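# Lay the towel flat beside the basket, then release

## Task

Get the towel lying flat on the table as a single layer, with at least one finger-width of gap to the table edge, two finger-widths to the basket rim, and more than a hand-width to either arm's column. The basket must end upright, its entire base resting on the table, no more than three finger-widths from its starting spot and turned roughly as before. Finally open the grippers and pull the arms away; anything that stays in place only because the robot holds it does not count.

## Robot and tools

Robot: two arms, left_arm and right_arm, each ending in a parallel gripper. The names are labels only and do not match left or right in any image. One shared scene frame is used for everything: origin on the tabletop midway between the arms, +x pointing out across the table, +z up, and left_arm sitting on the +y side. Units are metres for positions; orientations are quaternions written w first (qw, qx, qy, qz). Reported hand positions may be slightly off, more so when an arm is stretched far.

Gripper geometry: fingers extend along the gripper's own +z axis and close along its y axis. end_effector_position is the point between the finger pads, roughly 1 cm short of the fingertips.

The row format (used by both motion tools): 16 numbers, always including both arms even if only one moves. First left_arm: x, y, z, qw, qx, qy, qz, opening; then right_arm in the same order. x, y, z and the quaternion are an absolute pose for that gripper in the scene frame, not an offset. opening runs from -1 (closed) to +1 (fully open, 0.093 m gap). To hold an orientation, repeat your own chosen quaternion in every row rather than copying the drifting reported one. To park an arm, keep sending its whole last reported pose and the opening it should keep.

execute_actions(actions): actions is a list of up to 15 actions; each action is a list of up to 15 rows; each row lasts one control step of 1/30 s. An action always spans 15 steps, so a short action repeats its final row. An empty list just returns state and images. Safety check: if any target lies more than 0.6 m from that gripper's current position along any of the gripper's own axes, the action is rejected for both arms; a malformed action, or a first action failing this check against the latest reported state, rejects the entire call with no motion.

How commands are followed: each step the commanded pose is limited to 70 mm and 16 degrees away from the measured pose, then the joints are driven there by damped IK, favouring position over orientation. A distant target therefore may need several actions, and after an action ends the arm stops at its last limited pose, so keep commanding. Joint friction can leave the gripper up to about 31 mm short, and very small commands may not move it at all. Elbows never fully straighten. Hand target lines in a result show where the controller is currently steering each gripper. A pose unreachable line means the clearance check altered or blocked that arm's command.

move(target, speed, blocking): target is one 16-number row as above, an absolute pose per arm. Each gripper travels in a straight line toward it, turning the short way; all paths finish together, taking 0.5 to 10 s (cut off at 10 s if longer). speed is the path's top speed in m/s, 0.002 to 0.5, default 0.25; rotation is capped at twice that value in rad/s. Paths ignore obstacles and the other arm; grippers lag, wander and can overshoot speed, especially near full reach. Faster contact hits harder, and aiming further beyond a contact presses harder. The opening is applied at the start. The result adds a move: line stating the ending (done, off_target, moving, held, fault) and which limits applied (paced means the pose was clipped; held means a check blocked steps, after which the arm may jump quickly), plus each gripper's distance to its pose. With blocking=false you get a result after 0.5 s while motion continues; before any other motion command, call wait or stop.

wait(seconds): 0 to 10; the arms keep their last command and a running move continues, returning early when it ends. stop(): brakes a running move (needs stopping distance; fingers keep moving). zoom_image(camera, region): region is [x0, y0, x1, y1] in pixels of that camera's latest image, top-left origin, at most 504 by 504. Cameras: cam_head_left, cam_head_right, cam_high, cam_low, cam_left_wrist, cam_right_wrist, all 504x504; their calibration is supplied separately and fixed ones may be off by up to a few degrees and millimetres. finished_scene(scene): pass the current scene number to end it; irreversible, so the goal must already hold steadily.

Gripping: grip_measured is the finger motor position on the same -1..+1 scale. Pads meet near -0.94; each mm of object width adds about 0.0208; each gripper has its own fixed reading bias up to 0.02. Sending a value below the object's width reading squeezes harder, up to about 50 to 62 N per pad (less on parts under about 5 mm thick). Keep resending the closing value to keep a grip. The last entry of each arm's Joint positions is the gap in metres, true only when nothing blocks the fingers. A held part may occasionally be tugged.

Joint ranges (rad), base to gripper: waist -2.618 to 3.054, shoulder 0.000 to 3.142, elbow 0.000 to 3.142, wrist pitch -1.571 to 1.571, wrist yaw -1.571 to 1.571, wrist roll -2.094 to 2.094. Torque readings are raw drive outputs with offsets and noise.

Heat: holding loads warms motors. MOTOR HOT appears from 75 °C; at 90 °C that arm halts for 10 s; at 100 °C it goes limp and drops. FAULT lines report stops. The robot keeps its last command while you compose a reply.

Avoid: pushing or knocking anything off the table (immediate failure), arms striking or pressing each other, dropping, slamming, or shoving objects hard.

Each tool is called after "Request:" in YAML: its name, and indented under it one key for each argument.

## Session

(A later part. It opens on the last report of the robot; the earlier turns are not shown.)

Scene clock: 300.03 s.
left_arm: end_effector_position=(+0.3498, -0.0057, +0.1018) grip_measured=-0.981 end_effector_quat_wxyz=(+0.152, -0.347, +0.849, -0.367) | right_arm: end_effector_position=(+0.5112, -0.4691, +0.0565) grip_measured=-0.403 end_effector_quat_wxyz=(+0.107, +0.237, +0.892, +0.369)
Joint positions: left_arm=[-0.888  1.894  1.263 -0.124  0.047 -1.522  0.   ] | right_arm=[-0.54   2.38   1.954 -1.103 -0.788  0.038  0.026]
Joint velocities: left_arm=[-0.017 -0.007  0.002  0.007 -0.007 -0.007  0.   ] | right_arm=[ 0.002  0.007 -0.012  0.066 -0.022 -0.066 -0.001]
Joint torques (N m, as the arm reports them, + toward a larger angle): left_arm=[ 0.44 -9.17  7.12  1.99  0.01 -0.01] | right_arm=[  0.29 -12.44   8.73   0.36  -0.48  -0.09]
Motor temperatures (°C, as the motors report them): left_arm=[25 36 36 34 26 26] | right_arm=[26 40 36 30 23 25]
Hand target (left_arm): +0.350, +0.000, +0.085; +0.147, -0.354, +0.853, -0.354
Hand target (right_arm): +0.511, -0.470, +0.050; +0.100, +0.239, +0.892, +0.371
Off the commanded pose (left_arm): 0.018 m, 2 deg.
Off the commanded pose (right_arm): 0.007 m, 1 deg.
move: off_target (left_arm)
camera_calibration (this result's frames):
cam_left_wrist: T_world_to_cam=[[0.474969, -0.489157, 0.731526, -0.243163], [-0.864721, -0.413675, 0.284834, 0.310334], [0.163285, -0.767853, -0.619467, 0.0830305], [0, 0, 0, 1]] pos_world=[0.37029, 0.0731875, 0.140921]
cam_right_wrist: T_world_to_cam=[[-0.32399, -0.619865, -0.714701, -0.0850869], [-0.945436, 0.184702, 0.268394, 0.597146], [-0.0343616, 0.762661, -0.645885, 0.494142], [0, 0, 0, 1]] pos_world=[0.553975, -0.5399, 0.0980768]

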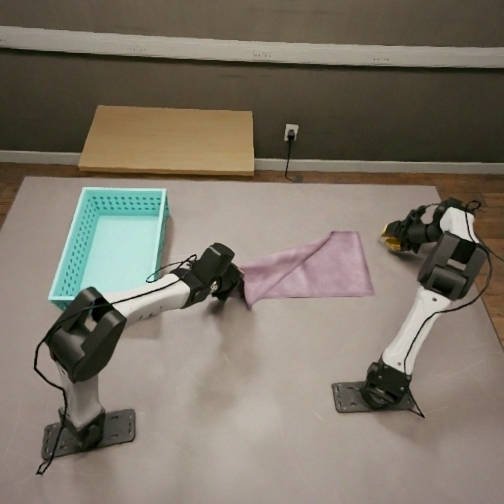

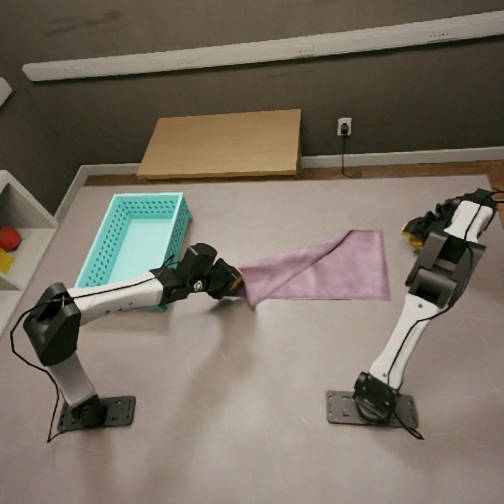

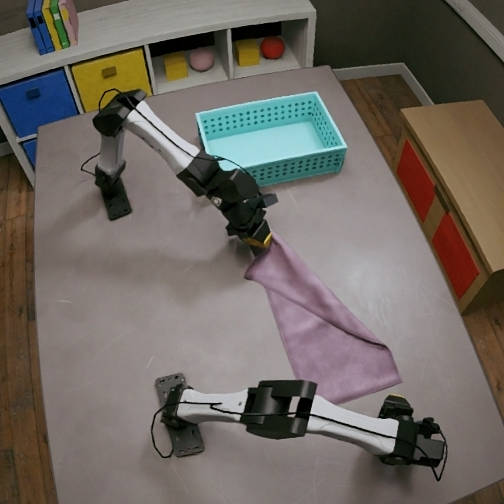

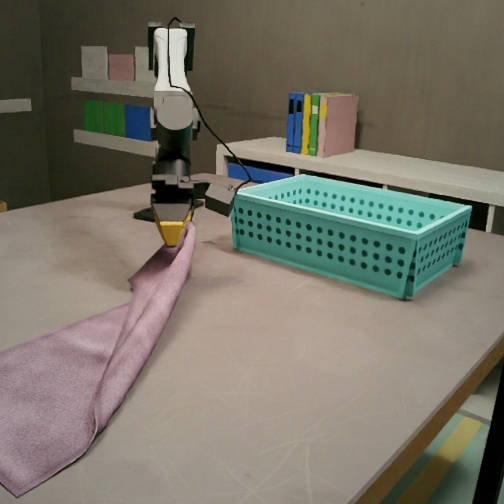

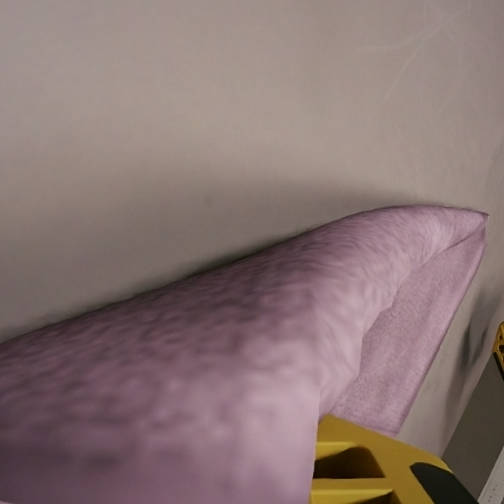

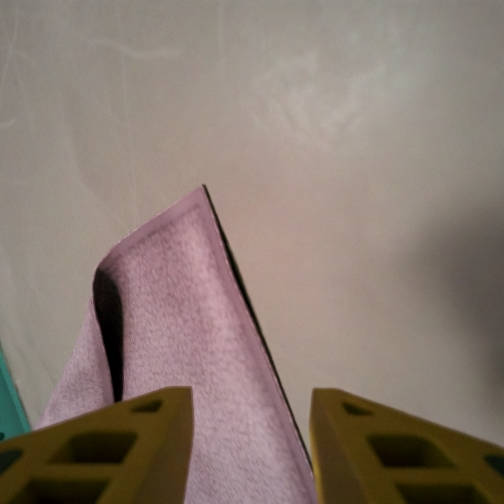

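Request:
move:
  target: [0.35,0.0,0.085,0.147,-0.354,0.854,-0.354,-1, 0.40,-0.36,0.14,0.14,0.27,0.85,0.42,0]
  speed: 0.25

Request:
move:
  target: [0.35,0.0,0.085,0.147,-0.354,0.854,-0.354,-1, 0.21,-0.12,0.07,0.171,0.296,0.814,0.47,0]
  speed: 0.2

Scene clock: 311.57 s.
left_arm: end_effector_position=(+0.3498, -0.0057, +0.1018) grip_measured=-0.981 end_effector_quat_wxyz=(+0.152, -0.347, +0.849, -0.367) | right_arm: end_effector_position=(+0.4027, -0.3667, +0.1440) grip_measured=-0.003 end_effector_quat_wxyz=(+0.146, +0.270, +0.856, +0.416)
Joint positions: left_arm=[-0.888  1.894  1.263 -0.124  0.047 -1.522  0.   ] | right_arm=[-0.457  1.642  1.167 -0.813 -0.881  0.329  0.045]
Joint velocities: left_arm=[-0.002 -0.002  0.002  0.051 -0.022 -0.007  0.   ] | right_arm=[-0.012 -0.017  0.007  0.007  0.022  0.066  0.   ]
Joint torques (N m, as the arm reports them, + toward a larger angle): left_arm=[ 0.45 -9.18  7.12  1.99  0.01 -0.01] | right_arm=[ 0.92 -8.55  6.24  0.91 -0.56  0.04]
Motor temperatures (°C, as the motors report them): left_arm=[25 36 36 34 26 26] | right_arm=[26 42 37 30 23 25]
Hand target (left_arm): +0.350, +0.000, +0.085; +0.147, -0.354, +0.853, -0.354
Hand target (right_arm): +0.399, -0.362, +0.141; +0.140, +0.271, +0.854, +0.421
Off the commanded pose (left_arm): 0.018 m, 2 deg.
Off the commanded pose (right_arm): 0.008 m, 1 deg.
move: off_target (left_arm)
camera_calibration (this result's frames):
cam_left_wrist: T_world_to_cam=[[0.474969, -0.489157, 0.731526, -0.243163], [-0.864721, -0.413675, 0.284834, 0.310334], [0.163285, -0.767853, -0.619467, 0.0830305], [0, 0, 0, 1]] pos_world=[0.37029, 0.0731875, 0.140921]
cam_right_wrist: T_world_to_cam=[[-0.320853, -0.513632, -0.795761, 0.0551796], [-0.943162, 0.250087, 0.218864, 0.482331], [0.0865937, 0.820755, -0.56468, 0.429711], [0, 0, 0, 1]] pos_world=[0.43541, -0.44497, 0.180994]

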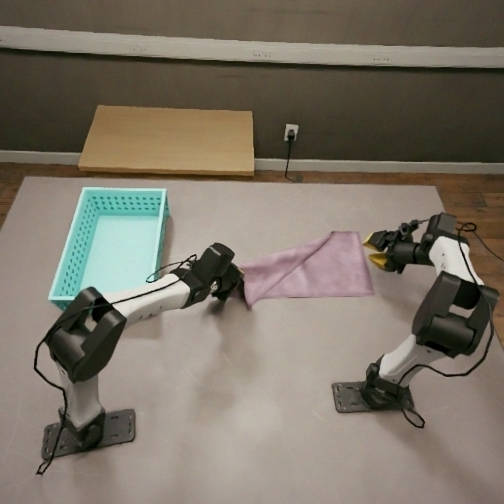

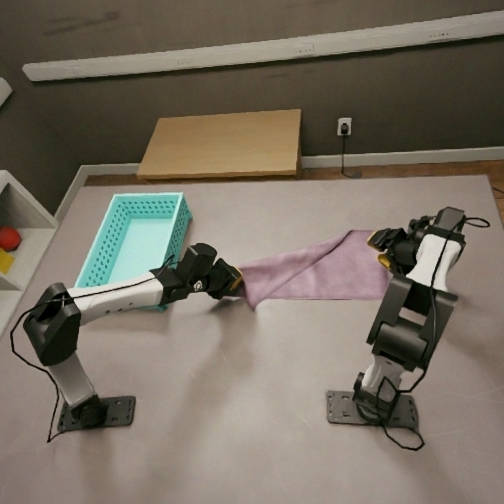

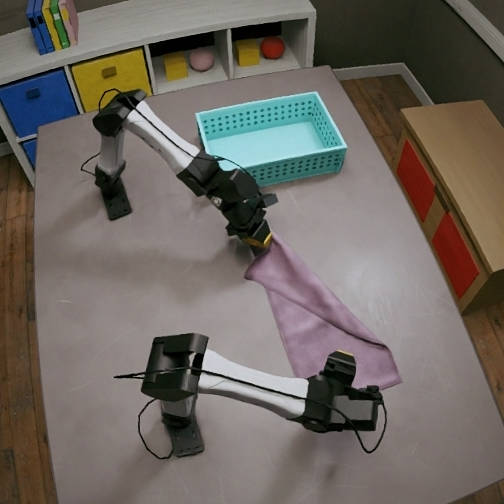

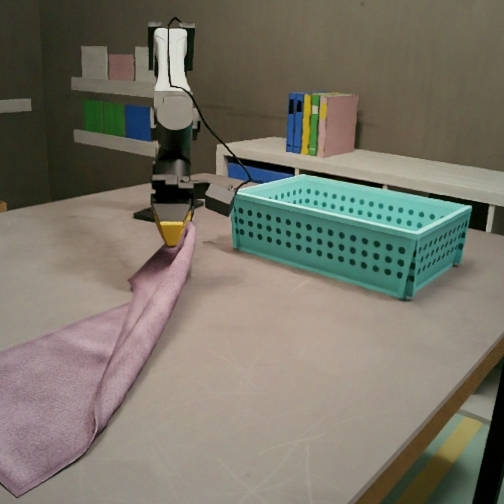

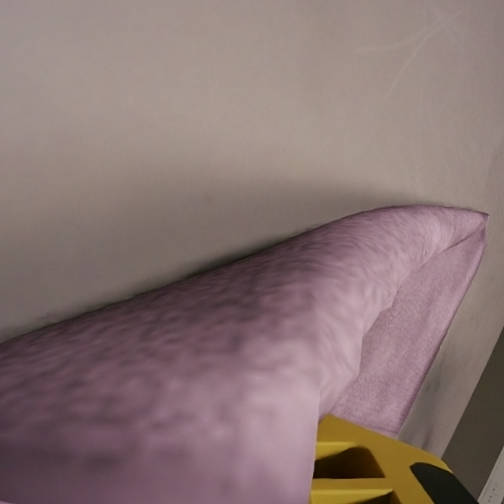

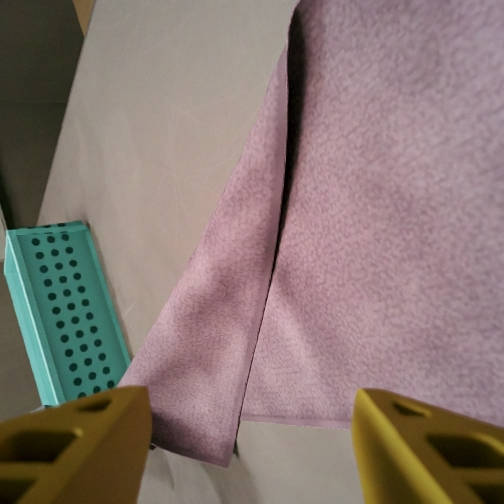

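Scene clock: 314.10 s.
left_arm: end_effector_position=(+0.3498, -0.0057, +0.1018) grip_measured=-0.981 end_effector_quat_wxyz=(+0.152, -0.347, +0.849, -0.367) | right_arm: end_effector_position=(+0.2105, -0.1201, +0.0828) grip_measured=-0.002 end_effector_quat_wxyz=(+0.177, +0.289, +0.811, +0.478)
Joint positions: left_arm=[-0.888  1.894  1.263 -0.124  0.047 -1.522  0.   ] | right_arm=[0.98  0.855 0.151 0.198 0.128 1.63  0.045]
Joint velocities: left_arm=[-0.022  0.002  0.007 -0.037  0.081  0.007  0.   ] | right_arm=[ 0.022 -0.027 -0.002 -0.022 -0.051 -0.007 -0.001]
Joint torques (N m, as the arm reports them, + toward a larger angle): left_arm=[ 0.44 -9.18  7.09  1.99  0.01 -0.01] | right_arm=[ 1.13  0.17  6.97  2.    0.12 -0.03]
Motor temperatures (°C, as the motors report them): left_arm=[25 36 36 34 26 26] | right_arm=[26 41 37 31 23 25]
Hand target (left_arm): +0.350, +0.000, +0.085; +0.147, -0.354, +0.853, -0.354
Hand target (right_arm): +0.207, -0.125, +0.069; +0.176, +0.292, +0.819, +0.461
Off the commanded pose (left_arm): 0.018 m, 2 deg.
Off the commanded pose (right_arm): 0.013 m, 1 deg.
move: off_target (left_arm, right_arm)
camera_calibration (this result's frames):
cam_left_wrist: T_world_to_cam=[[0.474969, -0.489157, 0.731526, -0.243163], [-0.864721, -0.413675, 0.284834, 0.310334], [0.163285, -0.767853, -0.619467, 0.0830305], [0, 0, 0, 1]] pos_world=[0.37029, 0.0731875, 0.140921]
cam_right_wrist: T_world_to_cam=[[-0.279508, -0.383686, -0.880148, 0.0853672], [-0.942366, 0.285208, 0.174935, 0.260481], [0.183905, 0.878317, -0.441291, 0.185585], [0, 0, 0, 1]] pos_world=[0.235199, -0.20454, 0.111466]

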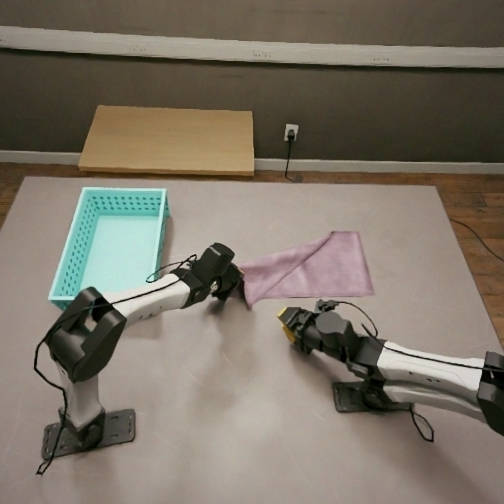

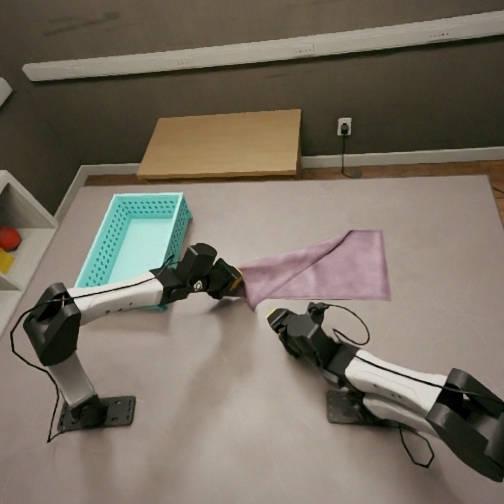

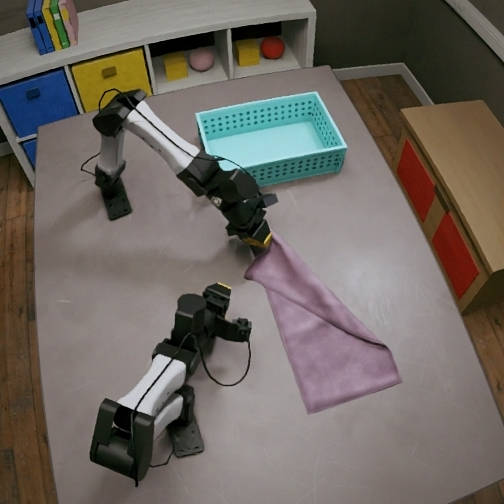

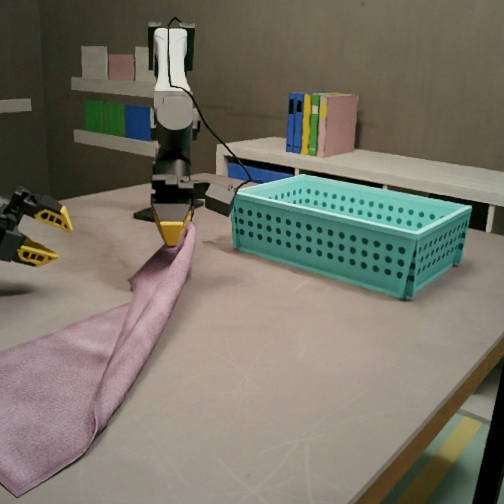

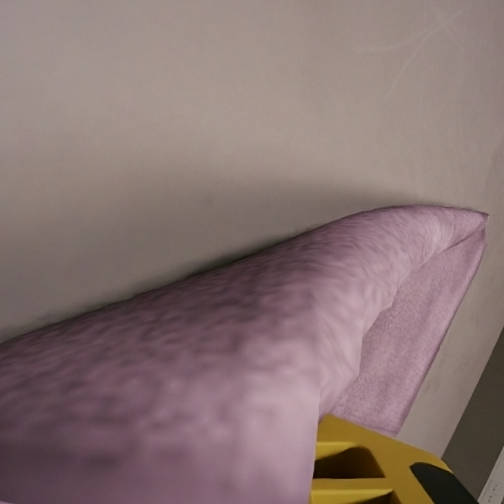

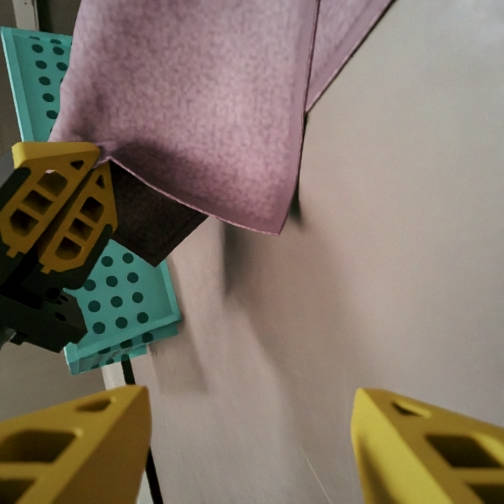

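Request:
move:
  target: [0.35,0.0,0.135,0.147,-0.354,0.854,-0.354,-1, 0.245,-0.075,0.036,0.171,0.296,0.814,0.47,0]
  speed: 0.06

Scene clock: 324.93 s.
left_arm: end_effector_position=(+0.3467, -0.0029, +0.1222) grip_measured=-0.981 end_effector_quat_wxyz=(+0.143, -0.351, +0.857, -0.348) | right_arm: end_effector_position=(+0.2406, -0.0783, +0.0365) grip_measured=-0.002 end_effector_quat_wxyz=(+0.174, +0.295, +0.814, +0.470)
Joint positions: left_arm=[-0.888  1.872  1.352 -0.282  0.047 -1.522  0.   ] | right_arm=[0.962 1.5   0.207 0.767 0.115 1.631 0.045]
Joint velocities: left_arm=[-0.002  0.007 -0.017  0.007 -0.022 -0.051  0.   ] | right_arm=[-0.002  0.002  0.012  0.037  0.007  0.022  0.   ]
Joint torques (N m, as the arm reports them, + toward a larger angle): left_arm=[  0.44 -12.25  10.45   1.63   0.01  -0.01] | right_arm=[-0.23 -3.08  7.31  1.99 -0.07 -0.06]
Motor temperatures (°C, as the motors report them): left_arm=[25 37 36 35 26 26] | right_arm=[26 38 36 33 23 25]
Hand target (left_arm): +0.350, +0.000, +0.135; +0.147, -0.354, +0.853, -0.354
Hand target (right_arm): +0.244, -0.075, +0.036; +0.171, +0.296, +0.814, +0.470
Off the commanded pose (left_arm): 0.014 m, 1 deg.
Off the commanded pose (right_arm): 0.006 m, 0 deg.
move: off_target (left_arm)
camera_calibration (this result's frames):
cam_left_wrist: T_world_to_cam=[[0.499683, -0.51107, 0.699374, -0.260001], [-0.85459, -0.422658, 0.301722, 0.297364], [0.141395, -0.748443, -0.647951, 0.109439], [0, 0, 0, 1]] pos_world=[0.368569, 0.0747134, 0.163027]
cam_right_wrist: T_world_to_cam=[[-0.296293, -0.392467, -0.870735, 0.072064], [-0.93743, 0.29404, 0.186455, 0.284121], [0.182854, 0.871499, -0.455033, 0.123207], [0, 0, 0, 1]] pos_world=[0.265167, -0.162635, 0.065836]

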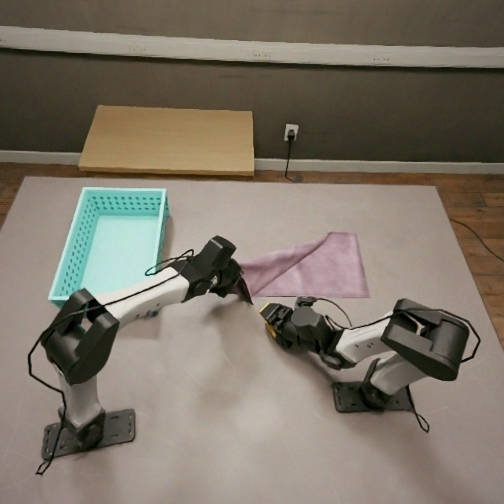

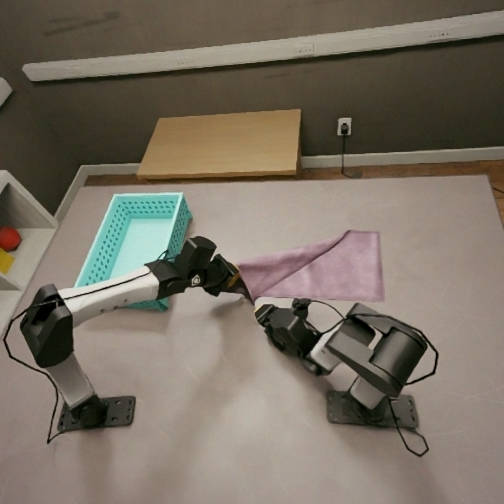

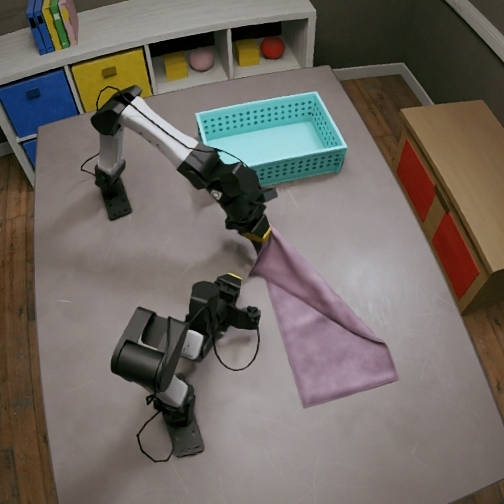

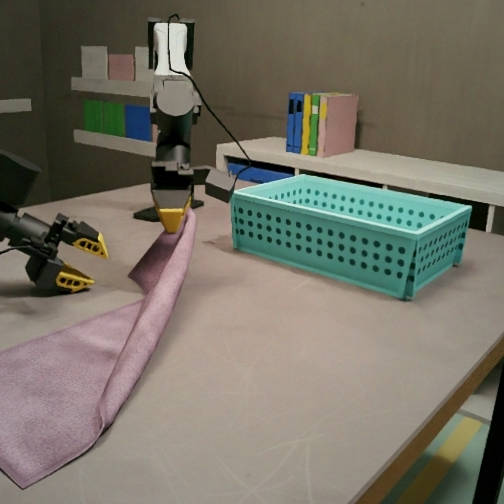

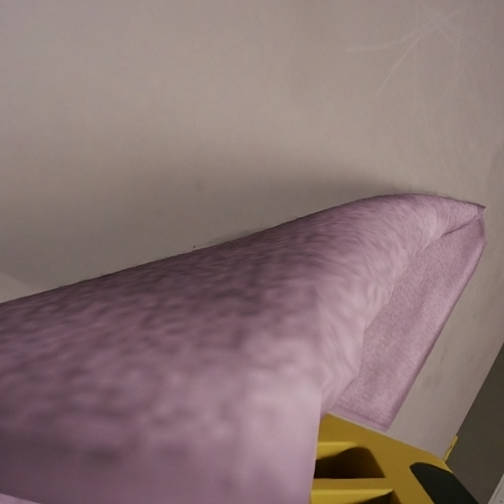

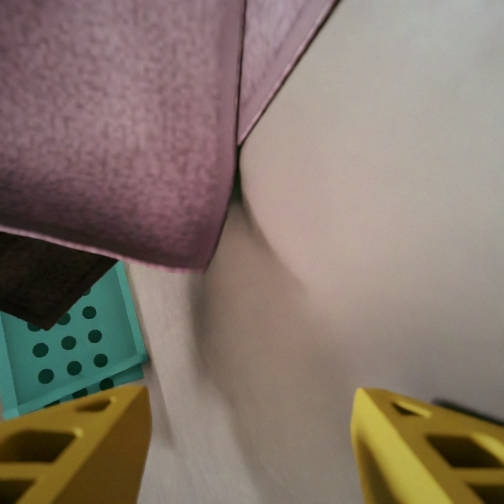

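Request:
move:
  target: [0.35,0.0,0.135,0.147,-0.354,0.854,-0.354,-1, 0.225,-0.072,0.05,0.529,-0.147,0.83,0.093,0]
  speed: 0.2

Scene clock: 343.80 s.
left_arm: end_effector_position=(+0.3465, -0.0028, +0.1220) grip_measured=-0.981 end_effector_quat_wxyz=(+0.143, -0.351, +0.858, -0.347) | right_arm: end_effector_position=(+0.2269, -0.0766, +0.0506) grip_measured=-0.002 end_effector_quat_wxyz=(+0.528, -0.144, +0.832, +0.095)
Joint positions: left_arm=[-0.888  1.872  1.352 -0.283  0.047 -1.522  0.   ] | right_arm=[1.353 1.584 0.397 0.434 0.899 0.64  0.045]
Joint velocities: left_arm=[ 0.002 -0.002 -0.007  0.037  0.037  0.022  0.   ] | right_arm=[ 0.012  0.012 -0.012 -0.037  0.051 -0.007 -0.   ]
Joint torques (N m, as the arm reports them, + toward a larger angle): left_arm=[  0.46 -12.22  10.53   1.62   0.01   0.  ] | right_arm=[ 1.11 -4.06  7.33  1.62  0.42 -0.06]
Motor temperatures (°C, as the motors report them): left_arm=[25 41 37 34 25 26] | right_arm=[26 35 36 35 23 25]
Hand target (left_arm): +0.350, +0.000, +0.135; +0.147, -0.354, +0.853, -0.354
Hand target (right_arm): +0.226, -0.072, +0.050; +0.531, -0.148, +0.829, +0.091
Off the commanded pose (left_arm): 0.014 m, 1 deg.
Off the commanded pose (right_arm): 0.005 m, 1 deg.
move: off_target (left_arm)
camera_calibration (this result's frames):
cam_left_wrist: T_world_to_cam=[[0.500281, -0.511601, 0.698558, -0.259833], [-0.854332, -0.422887, 0.302132, 0.297211], [0.14084, -0.747951, -0.64864, 0.109712], [0, 0, 0, 1]] pos_world=[0.368454, 0.0748146, 0.162875]
cam_right_wrist: T_world_to_cam=[[0.354507, -0.935018, 0.00809329, -0.152745], [-0.716489, -0.277194, -0.640162, 0.216052], [0.600806, 0.221143, -0.768198, 0.00182212], [0, 0, 0, 1]] pos_world=[0.207853, -0.0833342, 0.140944]

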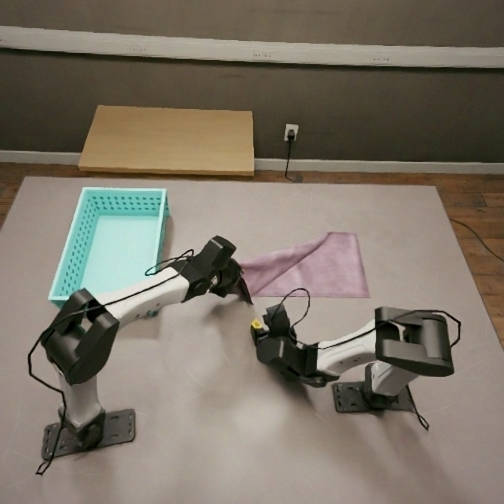

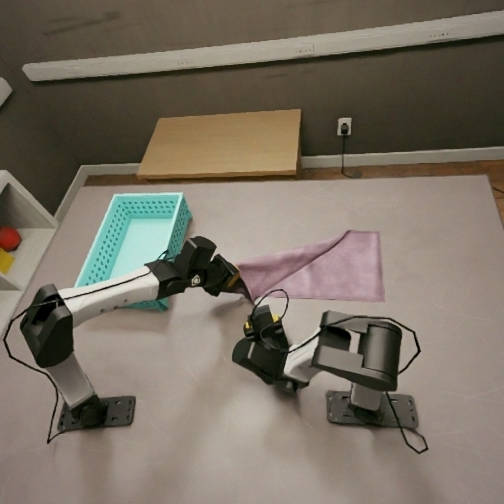

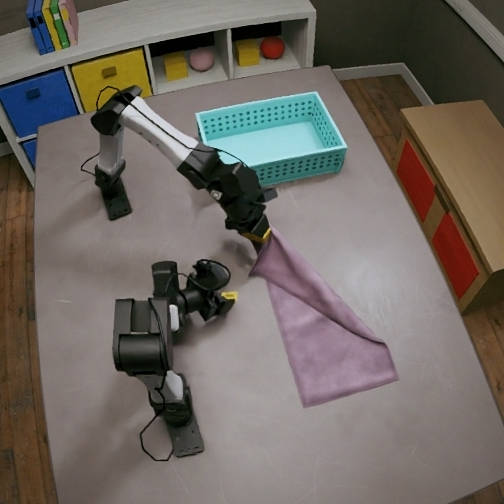

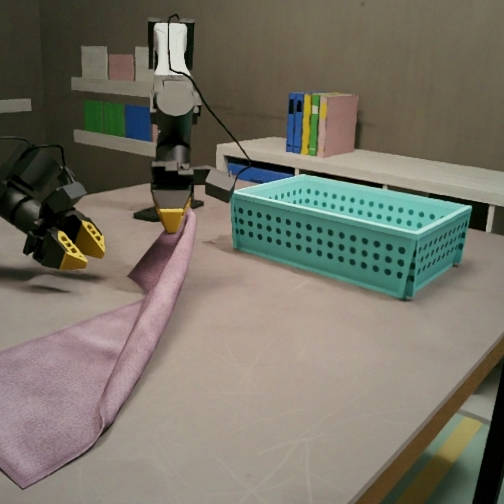

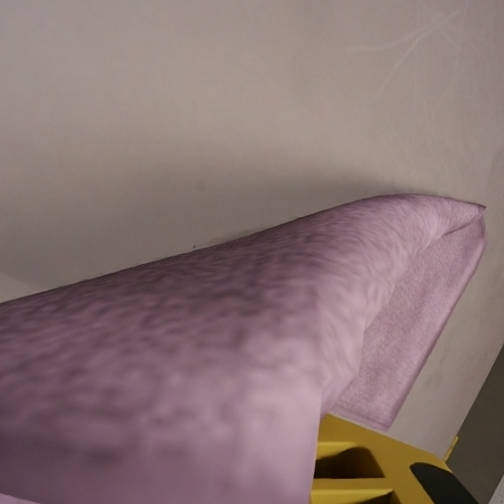

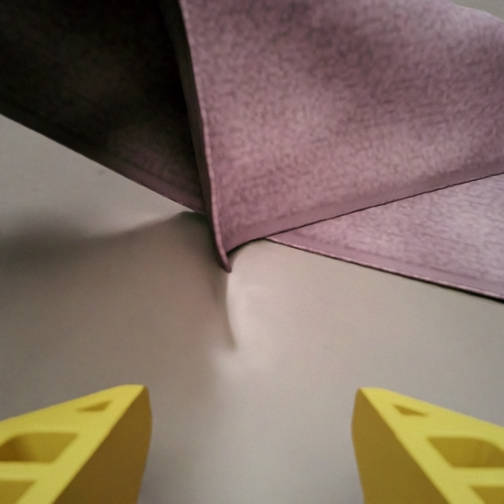

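Request:
move:
  target: [0.35,0.0,0.135,0.147,-0.354,0.854,-0.354,-1, 0.297,-0.037,0.03,0.529,-0.147,0.83,0.093,-0.1]
  speed: 0.06

Scene clock: 349.93 s.
left_arm: end_effector_position=(+0.3465, -0.0028, +0.1220) grip_measured=-0.981 end_effector_quat_wxyz=(+0.143, -0.351, +0.858, -0.347) | right_arm: end_effector_position=(+0.2927, -0.0399, +0.0327) grip_measured=-0.097 end_effector_quat_wxyz=(+0.531, -0.144, +0.830, +0.093)
Joint positions: left_arm=[-0.888  1.872  1.352 -0.283  0.047 -1.522  0.   ] | right_arm=[1.145 1.864 0.556 0.703 0.743 0.439 0.041]
Joint velocities: left_arm=[-0.017 -0.012 -0.017 -0.022  0.037  0.022  0.   ] | right_arm=[ 0.007  0.012 -0.007 -0.066 -0.007 -0.066 -0.   ]
Joint torques (N m, as the arm reports them, + toward a larger angle): left_arm=[  0.47 -12.22  10.53   1.62   0.01   0.  ] | right_arm=[-0.16 -6.34  7.05  1.8   0.1  -0.04]
Motor temperatures (°C, as the motors report them): left_arm=[25 42 38 34 25 26] | right_arm=[26 34 36 35 23 25]
Hand target (left_arm): +0.350, +0.000, +0.135; +0.147, -0.354, +0.853, -0.354
Hand target (right_arm): +0.296, -0.036, +0.029; +0.528, -0.147, +0.831, +0.094
Off the commanded pose (left_arm): 0.014 m, 1 deg.
Off the commanded pose (right_arm): 0.006 m, 0 deg.
move: off_target (left_arm)
camera_calibration (this result's frames):
cam_left_wrist: T_world_to_cam=[[0.500281, -0.511601, 0.698558, -0.259833], [-0.854332, -0.422887, 0.302132, 0.297211], [0.14084, -0.747951, -0.64864, 0.109712], [0, 0, 0, 1]] pos_world=[0.368454, 0.0748146, 0.162875]
cam_right_wrist: T_world_to_cam=[[0.352866, -0.935588, 0.0127039, -0.141366], [-0.711423, -0.277089, -0.645832, 0.26065], [0.607752, 0.218854, -0.763374, -0.0619078], [0, 0, 0, 1]] pos_world=[0.27294, -0.0464882, 0.122873]

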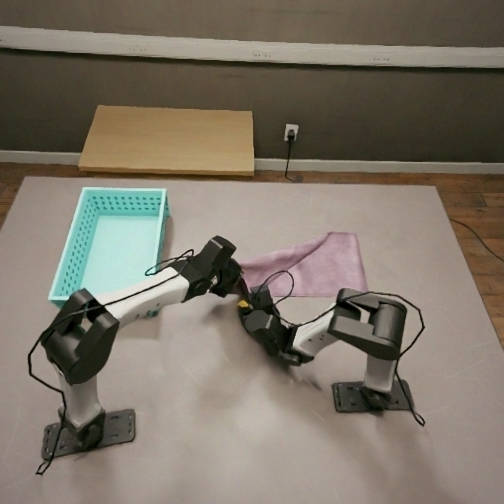

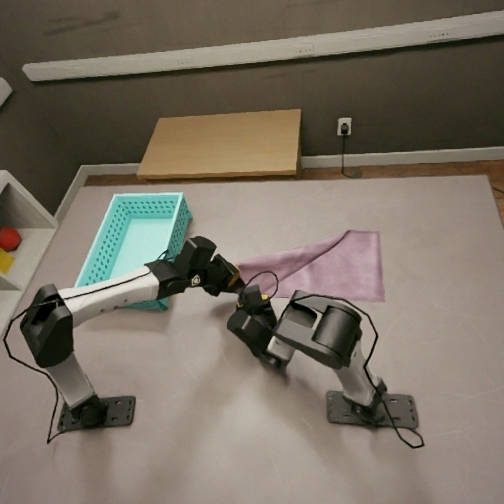

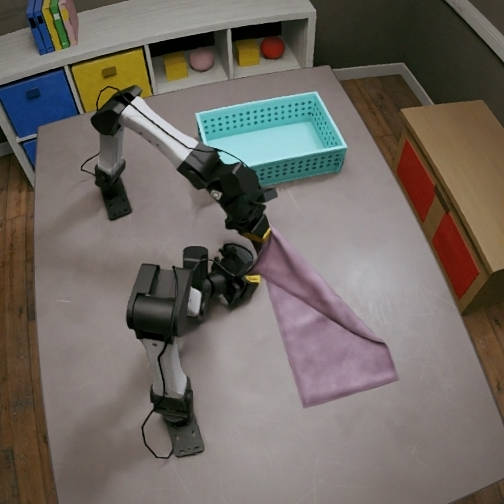

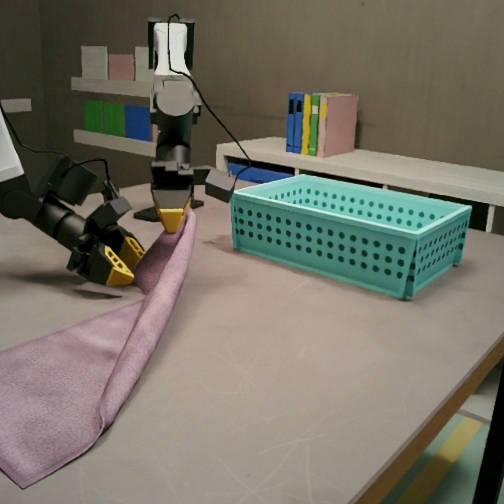

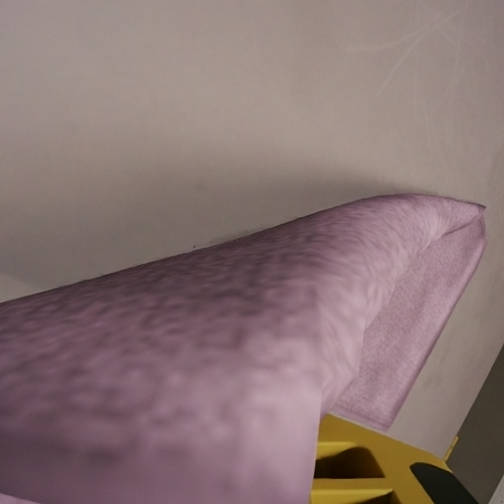

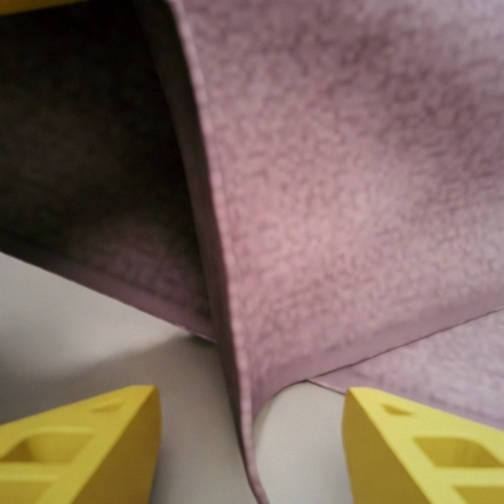

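Corner is between the fingers. Advance slightly, close, then left releases and retreats.

Request:
execute_actions:
  actions:
    - [[0.35,0.0,0.135,0.147,-0.354,0.854,-0.354,-1, 0.304,-0.035,0.032,0.529,-0.147,0.83,0.093,-0.3]]
    - [[0.35,0.0,0.135,0.147,-0.354,0.854,-0.354,-1, 0.304,-0.035,0.032,0.529,-0.147,0.83,0.093,-1]]
    - [[0.35,0.0,0.135,0.147,-0.354,0.854,-0.354,-1, 0.304,-0.035,0.032,0.529,-0.147,0.83,0.093,-1]]

Scene clock: 357.03 s.
left_arm: end_effector_position=(+0.3464, -0.0027, +0.1219) grip_measured=-0.981 end_effector_quat_wxyz=(+0.142, -0.352, +0.858, -0.347) | right_arm: end_effector_position=(+0.3012, -0.0376, +0.0367) grip_measured=-0.992 end_effector_quat_wxyz=(+0.533, -0.143, +0.828, +0.095)
Joint positions: left_arm=[-0.888  1.872  1.352 -0.284  0.047 -1.522  0.   ] | right_arm=[1.121 1.866 0.574 0.707 0.724 0.417 0.   ]
Joint velocities: left_arm=[ 0.002 -0.032  0.007 -0.022 -0.022  0.007  0.   ] | right_arm=[-0.012 -0.002  0.002 -0.022 -0.066 -0.007  0.   ]
Joint torques (N m, as the arm reports them, + toward a larger angle): left_arm=[  0.47 -12.22  10.52   1.63   0.01   0.  ] | right_arm=[-0.08 -6.43  7.03  1.82  0.07 -0.06]
Motor temperatures (°C, as the motors report them): left_arm=[25 43 39 34 25 26] | right_arm=[26 34 36 36 23 25]
Hand target (left_arm): +0.350, +0.000, +0.135; +0.147, -0.354, +0.853, -0.354
Hand target (right_arm): +0.304, -0.035, +0.032; +0.529, -0.147, +0.830, +0.093
Off the commanded pose (left_arm): 0.014 m, 1 deg.
Off the commanded pose (right_arm): 0.006 m, 1 deg.
camera_calibration (this result's frames):
cam_left_wrist: T_world_to_cam=[[0.50068, -0.511955, 0.698013, -0.259721], [-0.854159, -0.42304, 0.302406, 0.297108], [0.140469, -0.747623, -0.649098, 0.109894], [0, 0, 0, 1]] pos_world=[0.368378, 0.0748821, 0.162773]
cam_right_wrist: T_world_to_cam=[[0.35372, -0.935289, 0.0107977, -0.142377], [-0.708046, -0.275286, -0.650299, 0.269095], [0.61119, 0.222379, -0.759601, -0.0655208], [0, 0, 0, 1]] pos_world=[0.280939, -0.0445149, 0.12676]

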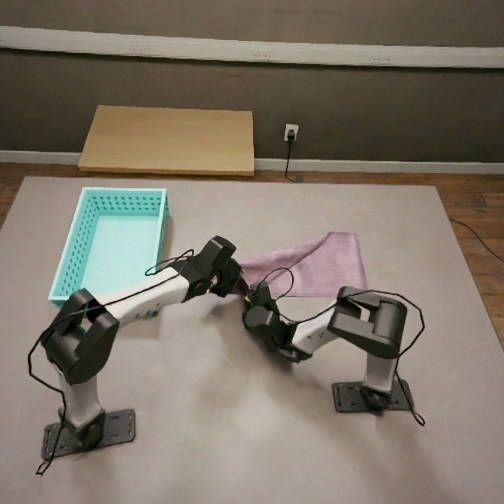

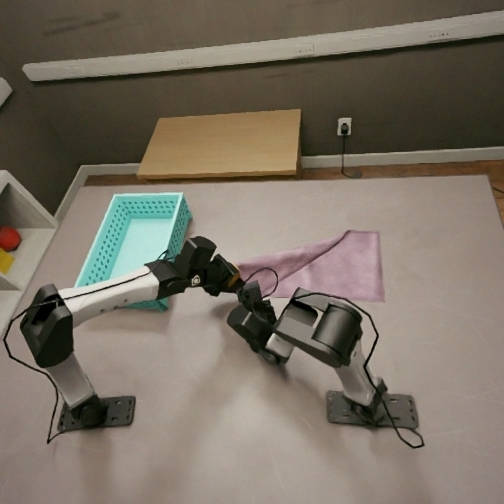

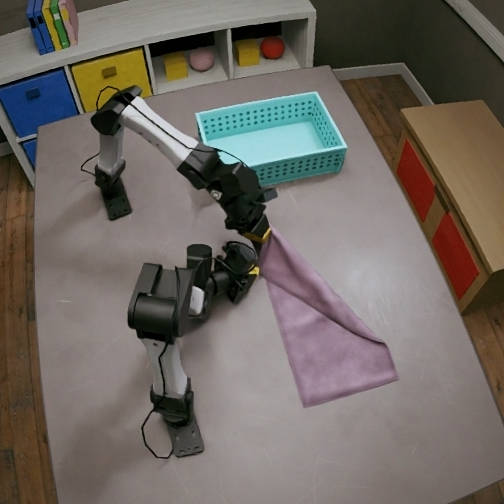

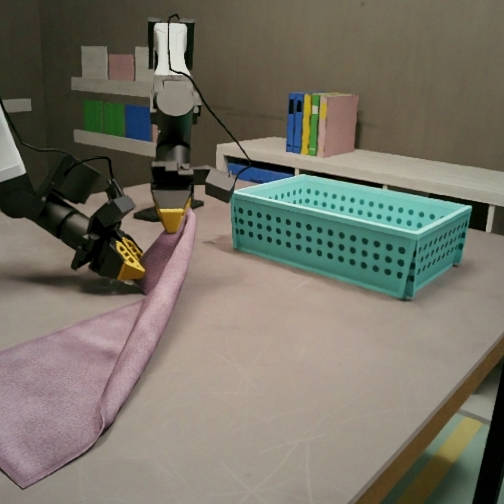

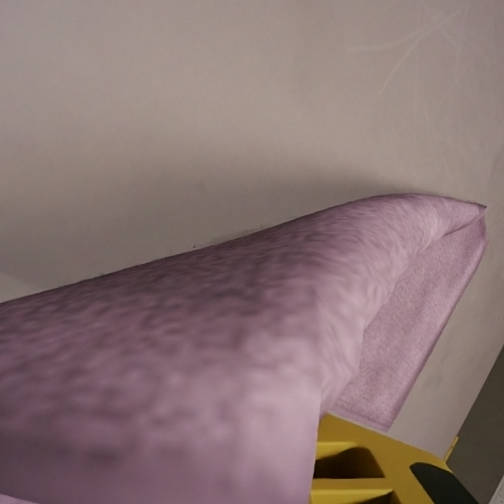

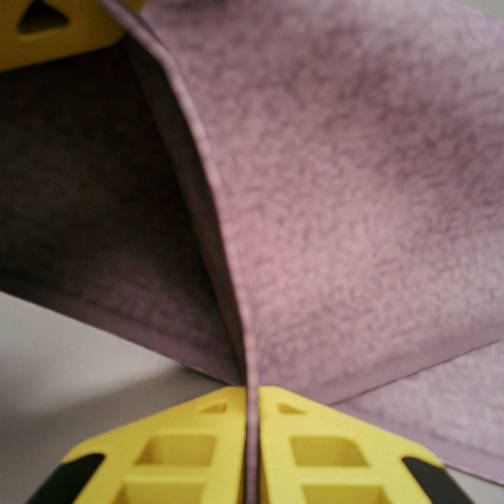

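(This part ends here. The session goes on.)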